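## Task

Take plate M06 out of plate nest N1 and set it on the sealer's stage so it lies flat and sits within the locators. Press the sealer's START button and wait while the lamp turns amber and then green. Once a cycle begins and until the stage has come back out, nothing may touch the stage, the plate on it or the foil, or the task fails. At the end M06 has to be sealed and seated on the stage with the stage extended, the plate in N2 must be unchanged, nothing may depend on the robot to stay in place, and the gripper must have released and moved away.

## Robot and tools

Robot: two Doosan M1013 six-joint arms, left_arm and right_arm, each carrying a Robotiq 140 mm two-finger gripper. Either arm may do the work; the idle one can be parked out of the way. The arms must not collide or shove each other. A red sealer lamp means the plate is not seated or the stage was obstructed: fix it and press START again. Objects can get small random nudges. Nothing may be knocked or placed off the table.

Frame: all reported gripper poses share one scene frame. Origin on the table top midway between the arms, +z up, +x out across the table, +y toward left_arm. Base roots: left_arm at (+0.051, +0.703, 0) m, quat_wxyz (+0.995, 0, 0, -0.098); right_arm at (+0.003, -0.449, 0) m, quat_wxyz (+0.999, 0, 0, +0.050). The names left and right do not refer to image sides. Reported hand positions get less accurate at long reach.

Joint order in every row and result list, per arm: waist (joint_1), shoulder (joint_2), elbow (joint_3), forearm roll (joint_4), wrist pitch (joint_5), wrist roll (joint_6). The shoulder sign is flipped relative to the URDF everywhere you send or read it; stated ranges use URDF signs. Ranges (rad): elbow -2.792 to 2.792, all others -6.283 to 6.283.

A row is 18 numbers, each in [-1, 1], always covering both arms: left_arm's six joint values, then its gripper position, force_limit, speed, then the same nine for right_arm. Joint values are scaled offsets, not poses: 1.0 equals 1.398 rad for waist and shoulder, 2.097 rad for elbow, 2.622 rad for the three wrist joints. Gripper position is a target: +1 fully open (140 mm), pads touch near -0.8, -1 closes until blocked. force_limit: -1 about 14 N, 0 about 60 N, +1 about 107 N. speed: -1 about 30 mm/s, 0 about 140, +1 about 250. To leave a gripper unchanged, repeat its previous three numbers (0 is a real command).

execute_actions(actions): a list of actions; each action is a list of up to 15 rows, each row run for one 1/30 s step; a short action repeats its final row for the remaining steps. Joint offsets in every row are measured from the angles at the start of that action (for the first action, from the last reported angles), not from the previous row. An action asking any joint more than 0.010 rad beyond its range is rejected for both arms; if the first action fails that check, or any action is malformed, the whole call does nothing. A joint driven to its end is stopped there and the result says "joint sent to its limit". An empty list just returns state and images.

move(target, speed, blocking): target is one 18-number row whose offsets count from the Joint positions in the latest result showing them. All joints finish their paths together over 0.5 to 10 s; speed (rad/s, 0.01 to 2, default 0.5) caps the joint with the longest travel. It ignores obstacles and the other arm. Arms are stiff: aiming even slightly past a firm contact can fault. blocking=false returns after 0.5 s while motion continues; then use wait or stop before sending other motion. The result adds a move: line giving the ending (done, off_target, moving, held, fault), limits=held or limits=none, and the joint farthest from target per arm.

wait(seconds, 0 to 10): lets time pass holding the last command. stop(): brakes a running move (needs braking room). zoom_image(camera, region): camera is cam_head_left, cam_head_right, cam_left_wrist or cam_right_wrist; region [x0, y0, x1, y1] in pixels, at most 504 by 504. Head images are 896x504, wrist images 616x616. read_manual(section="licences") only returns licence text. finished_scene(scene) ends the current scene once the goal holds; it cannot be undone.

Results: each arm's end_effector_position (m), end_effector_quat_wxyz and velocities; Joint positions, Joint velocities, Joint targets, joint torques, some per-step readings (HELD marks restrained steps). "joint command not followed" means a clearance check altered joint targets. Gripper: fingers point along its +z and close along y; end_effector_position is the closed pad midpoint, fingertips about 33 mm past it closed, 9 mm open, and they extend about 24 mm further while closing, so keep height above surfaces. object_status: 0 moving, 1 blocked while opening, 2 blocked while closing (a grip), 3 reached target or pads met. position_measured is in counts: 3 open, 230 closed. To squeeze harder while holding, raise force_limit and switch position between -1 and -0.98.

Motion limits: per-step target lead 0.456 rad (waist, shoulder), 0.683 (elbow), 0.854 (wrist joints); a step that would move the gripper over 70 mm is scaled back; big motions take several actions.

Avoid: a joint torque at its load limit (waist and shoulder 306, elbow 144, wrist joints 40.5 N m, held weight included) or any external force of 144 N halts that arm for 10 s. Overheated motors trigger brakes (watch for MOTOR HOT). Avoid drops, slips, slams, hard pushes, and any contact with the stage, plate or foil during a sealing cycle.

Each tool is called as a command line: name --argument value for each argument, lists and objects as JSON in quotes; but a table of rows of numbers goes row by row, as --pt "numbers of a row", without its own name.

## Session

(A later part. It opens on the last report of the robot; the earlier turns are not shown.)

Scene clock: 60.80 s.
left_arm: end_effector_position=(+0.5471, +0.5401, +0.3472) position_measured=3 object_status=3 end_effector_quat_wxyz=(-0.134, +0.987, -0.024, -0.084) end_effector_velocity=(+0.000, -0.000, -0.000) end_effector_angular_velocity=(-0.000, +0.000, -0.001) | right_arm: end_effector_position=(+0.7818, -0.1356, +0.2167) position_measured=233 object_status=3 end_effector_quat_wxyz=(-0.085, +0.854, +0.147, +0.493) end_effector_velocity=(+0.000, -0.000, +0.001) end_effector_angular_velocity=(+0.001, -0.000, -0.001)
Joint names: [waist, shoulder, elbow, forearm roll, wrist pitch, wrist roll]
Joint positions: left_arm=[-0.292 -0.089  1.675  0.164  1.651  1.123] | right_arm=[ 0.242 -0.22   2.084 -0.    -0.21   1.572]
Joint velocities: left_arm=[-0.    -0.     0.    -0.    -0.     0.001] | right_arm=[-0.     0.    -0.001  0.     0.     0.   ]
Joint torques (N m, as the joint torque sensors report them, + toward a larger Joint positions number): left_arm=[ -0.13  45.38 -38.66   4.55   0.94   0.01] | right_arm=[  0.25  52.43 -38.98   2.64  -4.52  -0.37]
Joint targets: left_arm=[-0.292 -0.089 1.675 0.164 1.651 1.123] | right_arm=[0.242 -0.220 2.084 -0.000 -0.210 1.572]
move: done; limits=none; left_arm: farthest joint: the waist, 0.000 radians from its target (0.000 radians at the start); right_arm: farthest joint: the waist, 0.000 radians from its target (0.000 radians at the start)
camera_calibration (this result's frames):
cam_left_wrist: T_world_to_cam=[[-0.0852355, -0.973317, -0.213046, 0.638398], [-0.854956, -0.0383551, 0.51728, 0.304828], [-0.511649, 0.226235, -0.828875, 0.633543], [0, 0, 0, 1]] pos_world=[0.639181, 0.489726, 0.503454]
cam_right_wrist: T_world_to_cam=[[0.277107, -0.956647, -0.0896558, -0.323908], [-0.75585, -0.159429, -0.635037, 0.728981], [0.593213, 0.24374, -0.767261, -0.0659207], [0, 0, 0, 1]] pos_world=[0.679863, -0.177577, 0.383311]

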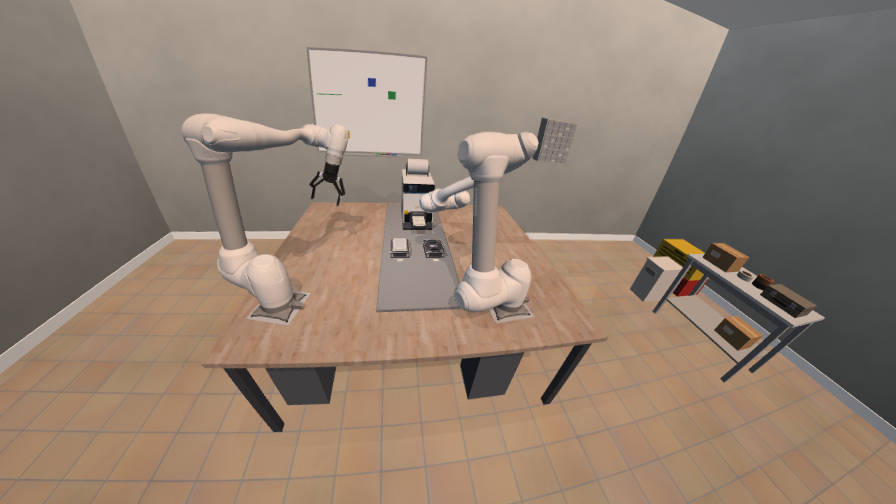

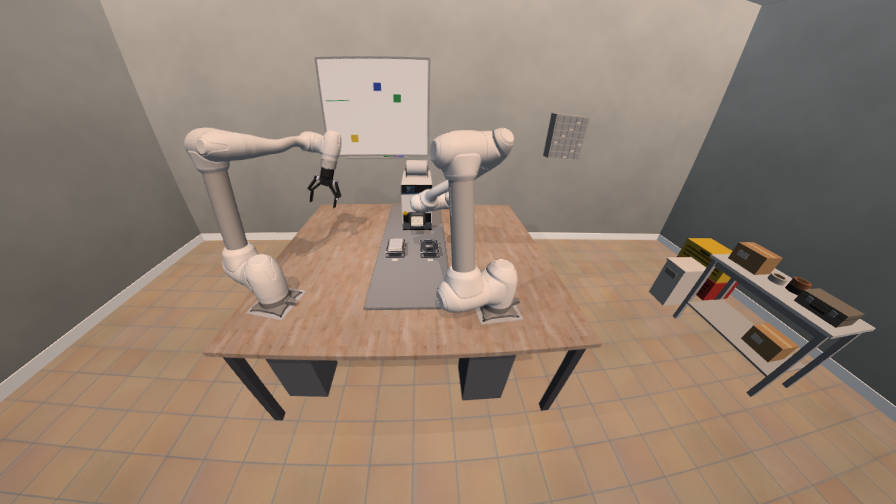

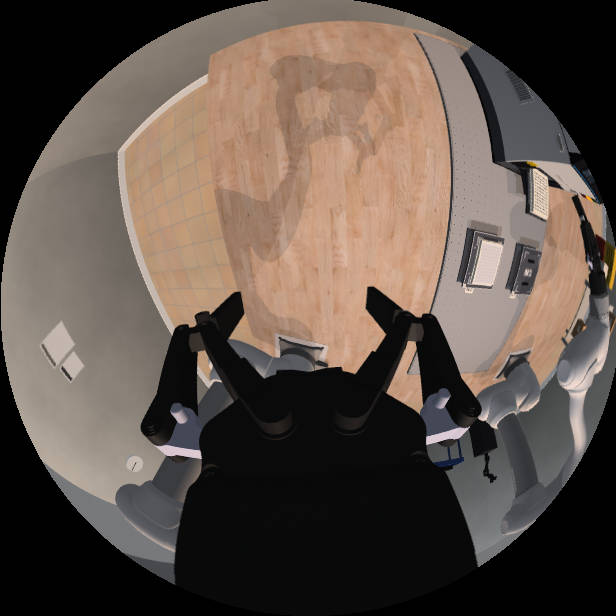

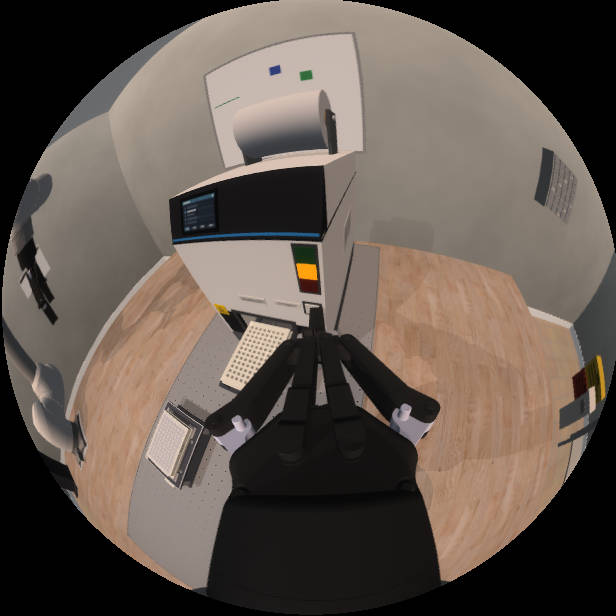

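move --target '[0,0,0,0,0,0,1,0,0,-0.05,0.07,0.058,0,-0.01,0,-1,0,0.5]' --speed 0.3

move --target '[0,0,0,0,0,0,1,0,0,-0.3,0.03,-0.05,0,0.1,0,-1,0,0.5]' --speed 0.6

wait --seconds 6

Scene clock: 62.27 s.
left_arm: end_effector_position=(+0.5471, +0.5401, +0.3472) position_measured=3 object_status=3 end_effector_quat_wxyz=(-0.134, +0.987, -0.024, -0.084) end_effector_velocity=(-0.000, -0.000, +0.000) end_effector_angular_velocity=(-0.001, +0.001, -0.000) | right_arm: end_effector_position=(+0.7360, -0.2091, +0.2180) position_measured=233 object_status=3 end_effector_quat_wxyz=(-0.068, +0.858, +0.117, +0.496) end_effector_velocity=(-0.000, -0.001, -0.000) end_effector_angular_velocity=(+0.000, +0.000, -0.001)
Joint names: [waist, shoulder, elbow, forearm roll, wrist pitch, wrist roll]
Joint positions: left_arm=[-0.292 -0.089  1.675  0.164  1.651  1.123] | right_arm=[ 0.172 -0.123  2.206 -0.    -0.236  1.572]
Joint velocities: left_arm=[-0.     0.     0.    -0.001  0.001  0.001] | right_arm=[-0.001  0.     0.001  0.    -0.    -0.   ]
Joint torques (N m, as the joint torque sensors report them, + toward a larger Joint positions number): left_arm=[ -0.6   46.28 -38.4    4.57   1.01  -0.26] | right_arm=[ -2.77  46.1  -31.9    2.97  -2.77  -0.13]
Joint targets: left_arm=[-0.292 -0.089 1.675 0.164 1.651 1.123] | right_arm=[0.172 -0.123 2.206 -0.000 -0.236 1.572]
move: done; limits=none; left_arm: farthest joint: the waist, 0.000 radians from its target (0.000 radians at the start); right_arm: farthest joint: the shoulder, 0.001 radians from its target (0.098 radians at the start)
camera_calibration (this result's frames):
cam_left_wrist: T_world_to_cam=[[-0.0852353, -0.973317, -0.213046, 0.638398], [-0.854956, -0.0383552, 0.51728, 0.304828], [-0.511649, 0.226235, -0.828874, 0.633543], [0, 0, 0, 1]] pos_world=[0.639181, 0.489726, 0.503454]
cam_right_wrist: T_world_to_cam=[[0.209844, -0.973602, -0.0898009, -0.335383], [-0.763642, -0.105846, -0.636905, 0.70078], [0.610587, 0.202227, -0.765695, -0.0416334], [0, 0, 0, 1]] pos_world=[0.630945, -0.243936, 0.384334]

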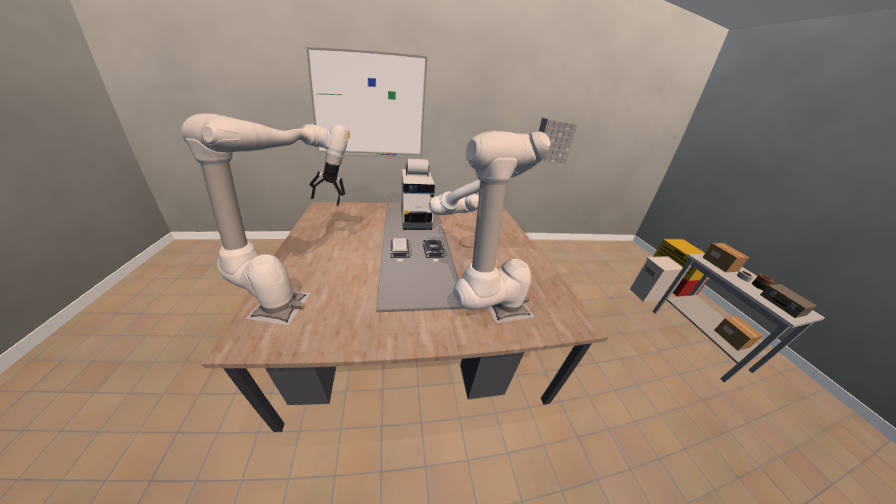

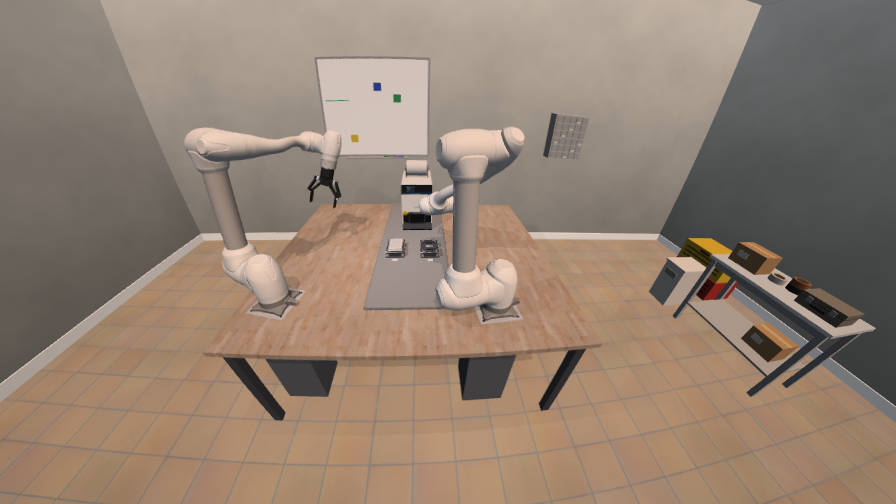

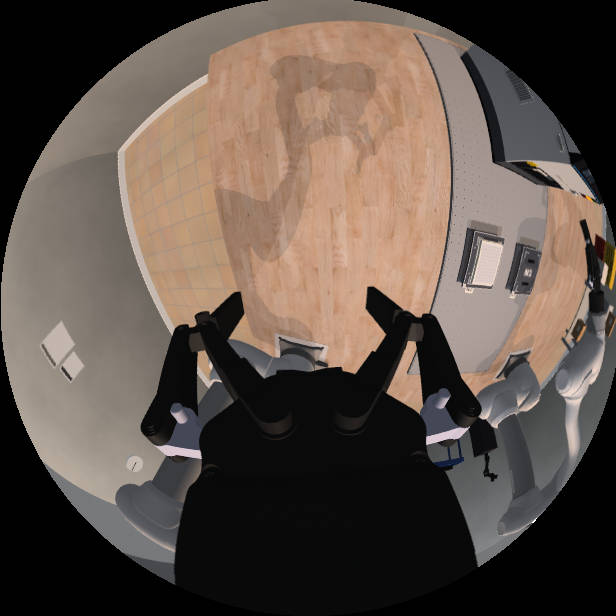

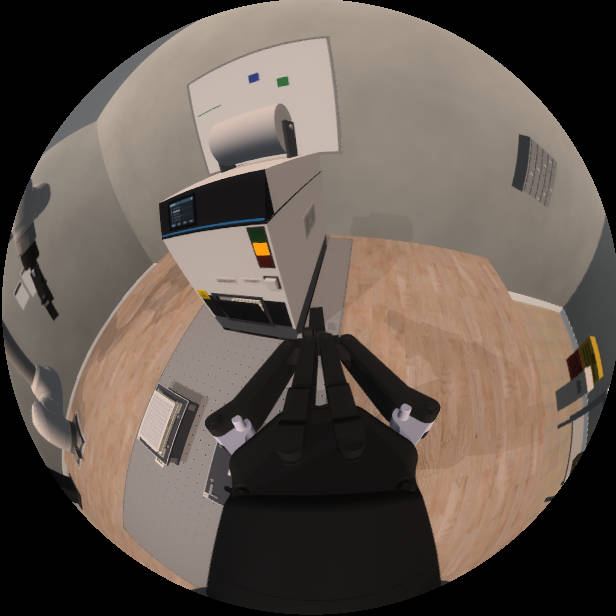

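Scene clock: 63.40 s.
left_arm: end_effector_position=(+0.5471, +0.5401, +0.3472) position_measured=3 object_status=3 end_effector_quat_wxyz=(-0.134, +0.987, -0.024, -0.084) end_effector_velocity=(-0.000, +0.000, +0.000) end_effector_angular_velocity=(-0.000, -0.001, +0.001) | right_arm: end_effector_position=(+0.7751, -0.5289, +0.2520) position_measured=233 object_status=3 end_effector_quat_wxyz=(+0.033, +0.890, -0.066, +0.449) end_effector_velocity=(-0.000, -0.001, +0.000) end_effector_angular_velocity=(+0.000, -0.000, -0.002)
Joint names: [waist, shoulder, elbow, forearm roll, wrist pitch, wrist roll]
Joint positions: left_arm=[-0.292 -0.089  1.675  0.164  1.651  1.123] | right_arm=[-0.248 -0.081  2.101 -0.     0.026  1.572]
Joint velocities: left_arm=[-0.     0.001 -0.    -0.    -0.    -0.001] | right_arm=[-0.002 -0.    -0.    -0.     0.     0.   ]
Joint torques (N m, as the joint torque sensors report them, + toward a larger Joint positions number): left_arm=[ -1.33  45.72 -38.48   4.68   0.94  -0.19] | right_arm=[ -3.12  44.84 -35.26   3.39  -2.47  -0.22]
Joint targets: left_arm=[-0.292 -0.089 1.675 0.164 1.651 1.123] | right_arm=[-0.248 -0.081 2.101 -0.000 0.026 1.572]
move: done; limits=none; left_arm: farthest joint: the waist, 0.000 radians from its target (0.000 radians at the start); right_arm: farthest joint: the waist, 0.000 radians from its target (0.419 radians at the start)
camera_calibration (this result's frames):
cam_left_wrist: T_world_to_cam=[[-0.0852354, -0.973317, -0.213045, 0.638398], [-0.854956, -0.038355, 0.51728, 0.304828], [-0.511649, 0.226235, -0.828875, 0.633543], [0, 0, 0, 1]] pos_world=[0.639181, 0.489726, 0.503454]
cam_right_wrist: T_world_to_cam=[[-0.214571, -0.973227, -0.0823865, -0.324629], [-0.808071, 0.224271, -0.544724, 0.904319], [0.548617, -0.0503079, -0.834559, -0.0429474], [0, 0, 0, 1]] pos_world=[0.684659, -0.520911, 0.430017]

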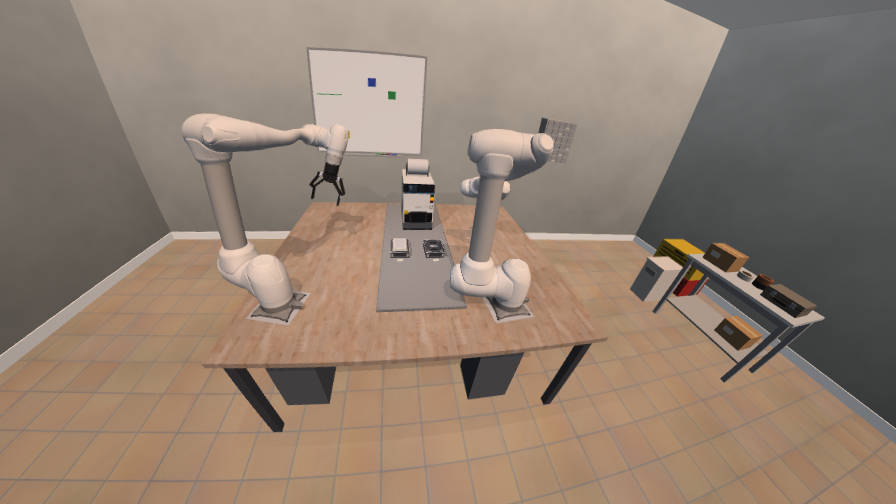

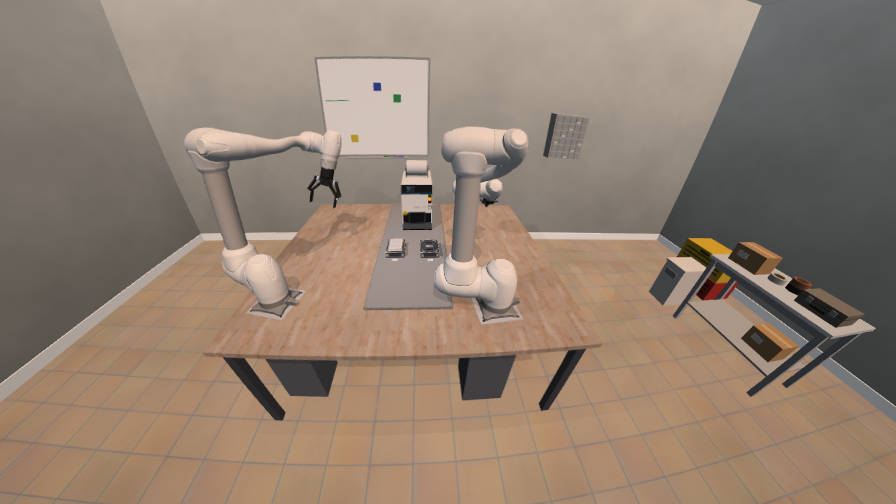

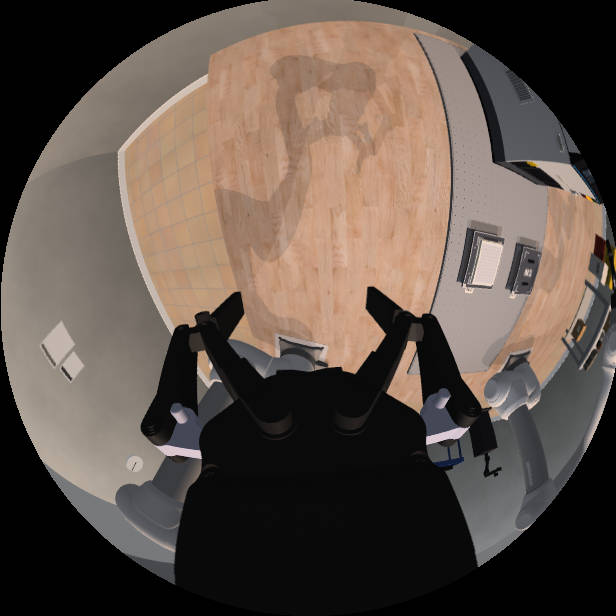

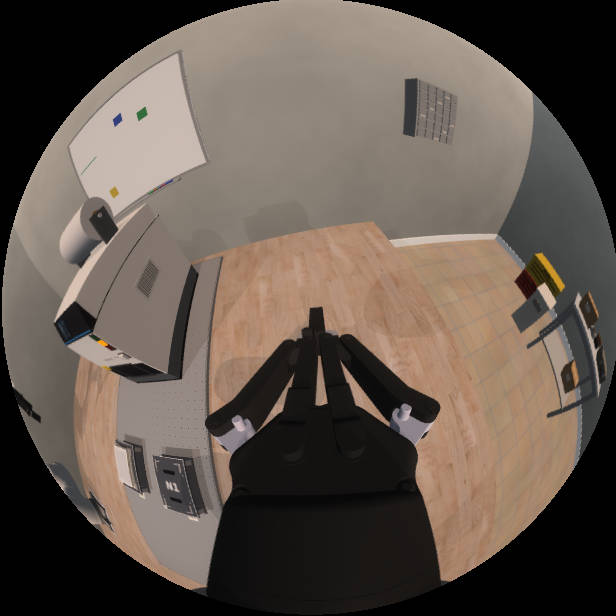

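Scene clock: 69.40 s.
left_arm: end_effector_position=(+0.5471, +0.5401, +0.3472) position_measured=3 object_status=3 end_effector_quat_wxyz=(-0.134, +0.987, -0.024, -0.084) end_effector_velocity=(+0.000, +0.000, +0.000) end_effector_angular_velocity=(+0.001, -0.001, +0.000) | right_arm: end_effector_position=(+0.7751, -0.5290, +0.2521) position_measured=233 object_status=3 end_effector_quat_wxyz=(+0.033, +0.890, -0.066, +0.449) end_effector_velocity=(+0.000, +0.001, -0.000) end_effector_angular_velocity=(+0.000, +0.000, +0.001)
Joint names: [waist, shoulder, elbow, forearm roll, wrist pitch, wrist roll]
Joint positions: left_arm=[-0.292 -0.089  1.675  0.164  1.651  1.123] | right_arm=[-0.248 -0.081  2.101 -0.     0.026  1.572]
Joint velocities: left_arm=[-0.    -0.    -0.     0.001 -0.    -0.001] | right_arm=[ 0.001 -0.     0.     0.001  0.    -0.   ]
Joint torques (N m, as the joint torque sensors report them, + toward a larger Joint positions number): left_arm=[  0.41  45.88 -38.22   4.67   0.85  -0.13] | right_arm=[ -3.37  45.17 -35.79   3.51  -2.64  -0.23]
Joint targets: left_arm=[-0.292 -0.089 1.675 0.164 1.651 1.123] | right_arm=[-0.248 -0.081 2.101 -0.000 0.026 1.572]
wait: 6.00 s; at rest by 0.17 s
camera_calibration (this result's frames):
cam_left_wrist: T_world_to_cam=[[-0.0852352, -0.973317, -0.213045, 0.638398], [-0.854956, -0.0383551, 0.51728, 0.304828], [-0.511649, 0.226235, -0.828875, 0.633543], [0, 0, 0, 1]] pos_world=[0.639181, 0.489726, 0.503454]
cam_right_wrist: T_world_to_cam=[[-0.214682, -0.973203, -0.0823885, -0.324616], [-0.808031, 0.224363, -0.544745, 0.904381], [0.548632, -0.0503745, -0.834545, -0.0429865], [0, 0, 0, 1]] pos_world=[0.684663, -0.520992, 0.430039]

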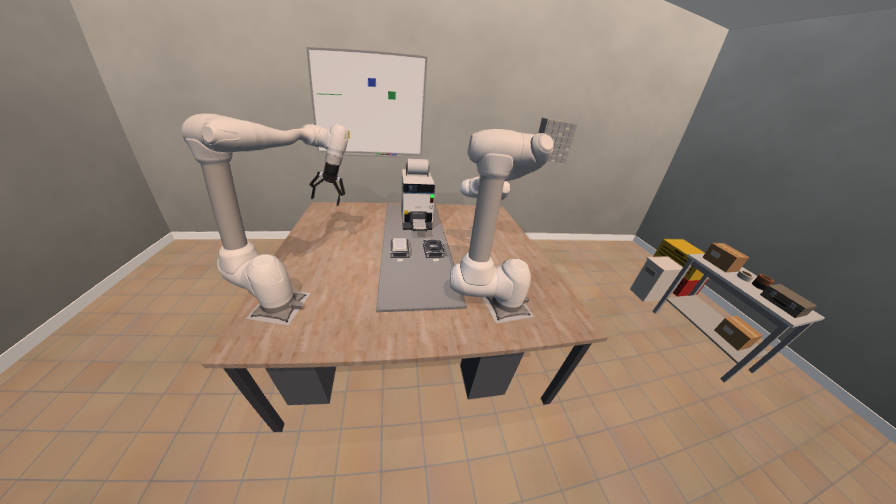

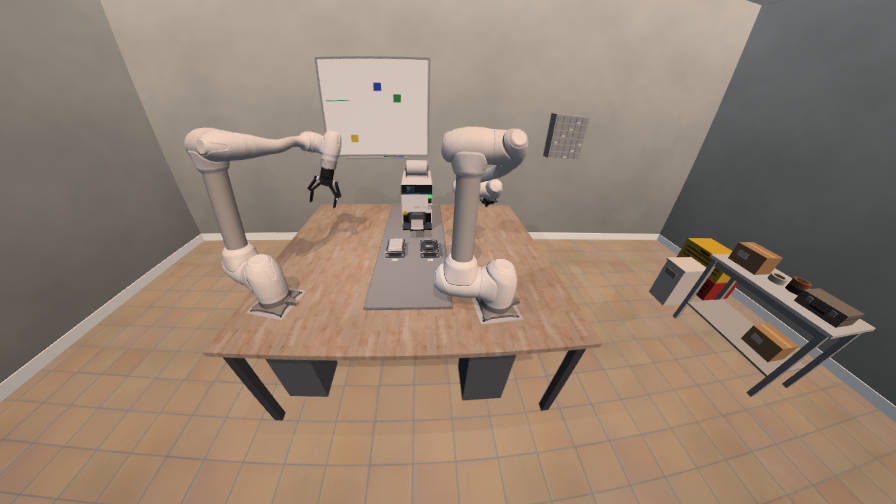

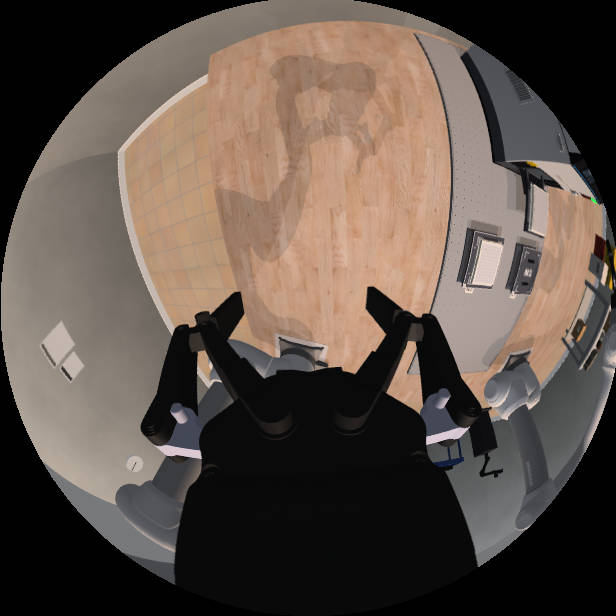

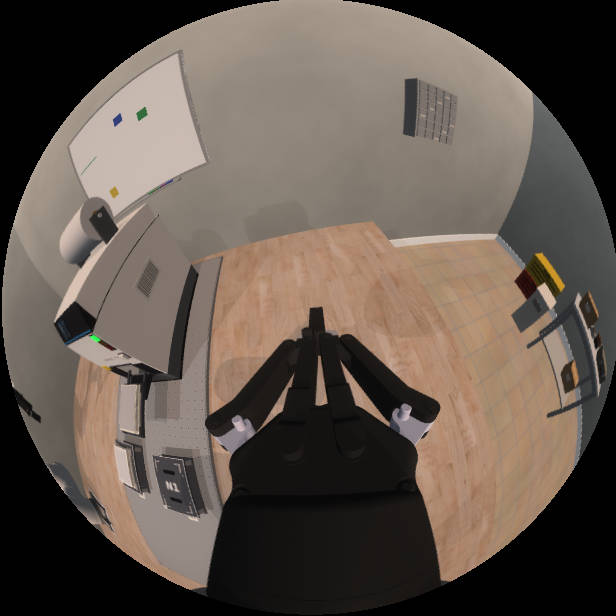

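Green, foil on, stage out.

wait --seconds 1

finished_scene --scene 1

Scene clock: 70.70 s.
left_arm: end_effector_position=(+0.5471, +0.5401, +0.3472) position_measured=3 object_status=3 end_effector_quat_wxyz=(-0.134, +0.987, -0.024, -0.084) end_effector_velocity=(-0.000, +0.000, +0.000) end_effector_angular_velocity=(-0.001, +0.001, -0.004) | right_arm: end_effector_position=(+0.7751, -0.5290, +0.2521) position_measured=233 object_status=3 end_effector_quat_wxyz=(+0.033, +0.890, -0.066, +0.449) end_effector_velocity=(-0.000, +0.002, -0.001) end_effector_angular_velocity=(+0.001, +0.001, +0.002)
Joint names: [waist, shoulder, elbow, forearm roll, wrist pitch, wrist roll]
Joint positions: left_arm=[-0.292 -0.089  1.675  0.164  1.651  1.123] | right_arm=[-0.248 -0.081  2.101 -0.     0.026  1.572]
Joint velocities: left_arm=[-0.     0.    -0.     0.     0.     0.004] | right_arm=[ 0.002 -0.     0.001  0.001  0.     0.001]
Joint torques (N m, as the joint torque sensors report them, + toward a larger Joint positions number): left_arm=[ -0.87  46.02 -37.79   4.49   0.83  -0.2 ] | right_arm=[ -3.01  45.57 -35.71   3.39  -2.61  -0.35]
Joint targets: left_arm=[-0.292 -0.089 1.675 0.164 1.651 1.123] | right_arm=[-0.248 -0.081 2.101 -0.000 0.026 1.572]
wait: 1.00 s; at rest from the start
camera_calibration (this result's frames):
cam_left_wrist: T_world_to_cam=[[-0.0852354, -0.973317, -0.213046, 0.638398], [-0.854956, -0.0383551, 0.51728, 0.304828], [-0.511649, 0.226235, -0.828874, 0.633543], [0, 0, 0, 1]] pos_world=[0.639181, 0.489726, 0.503454]
cam_right_wrist: T_world_to_cam=[[-0.214682, -0.973203, -0.0823882, -0.324616], [-0.808031, 0.224362, -0.544745, 0.904381], [0.548632, -0.0503747, -0.834545, -0.0429867], [0, 0, 0, 1]] pos_world=[0.684663, -0.520992, 0.430038]

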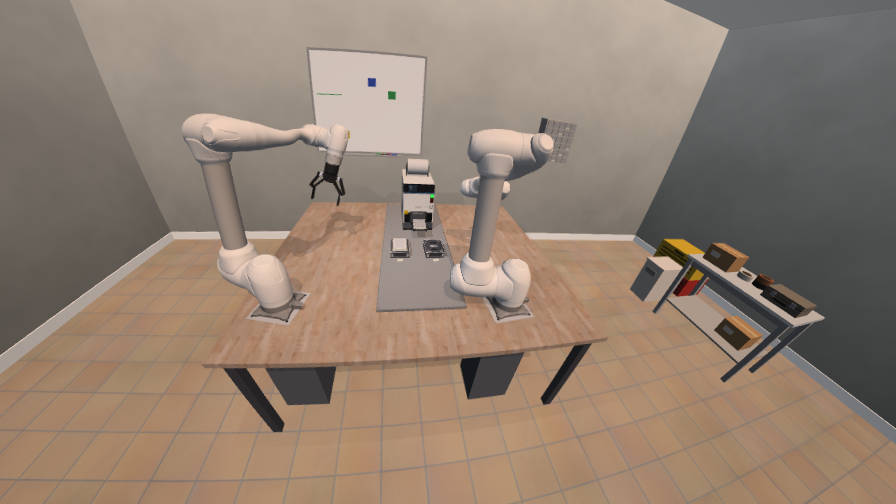

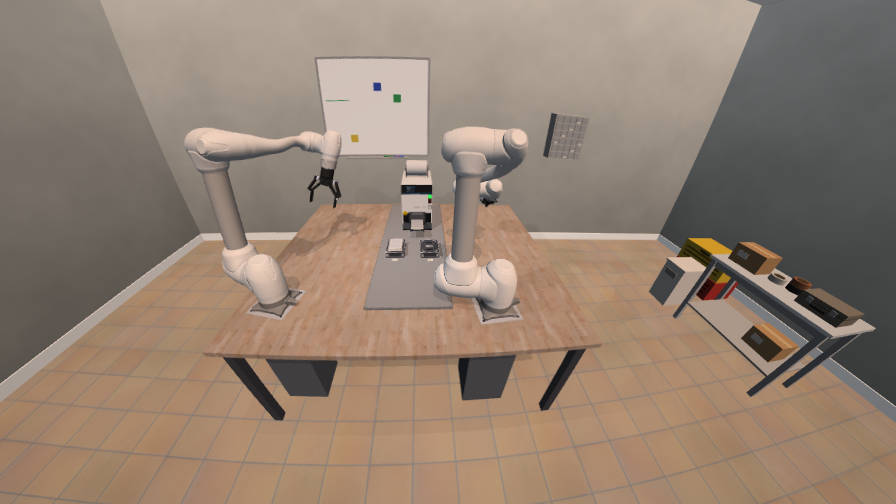

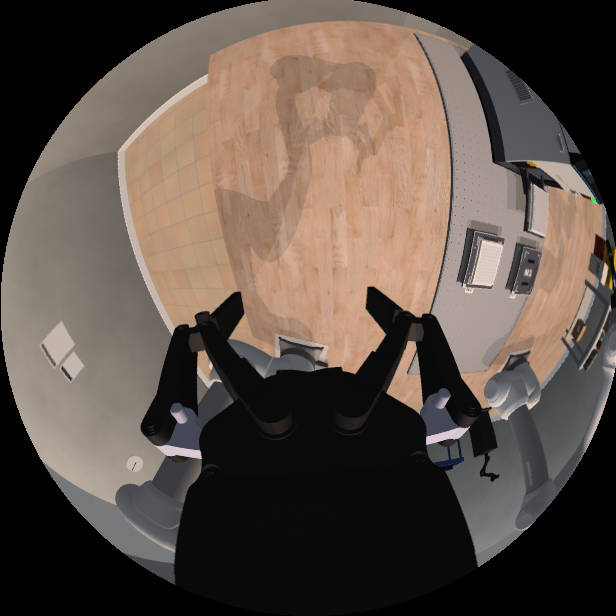

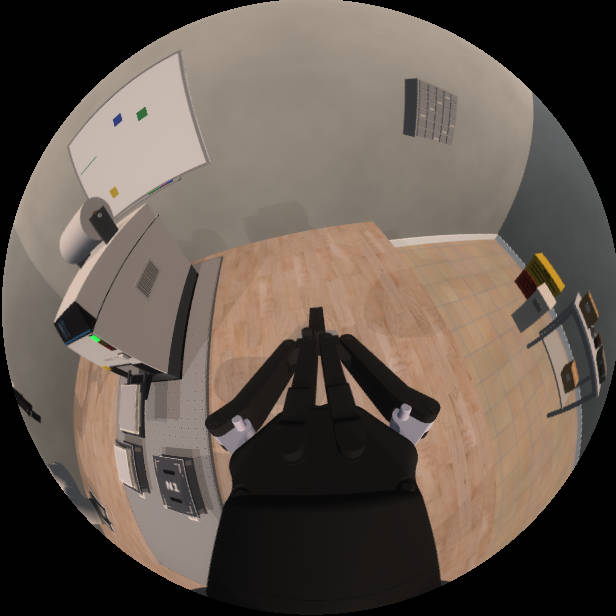

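The scene is finished: the task was done.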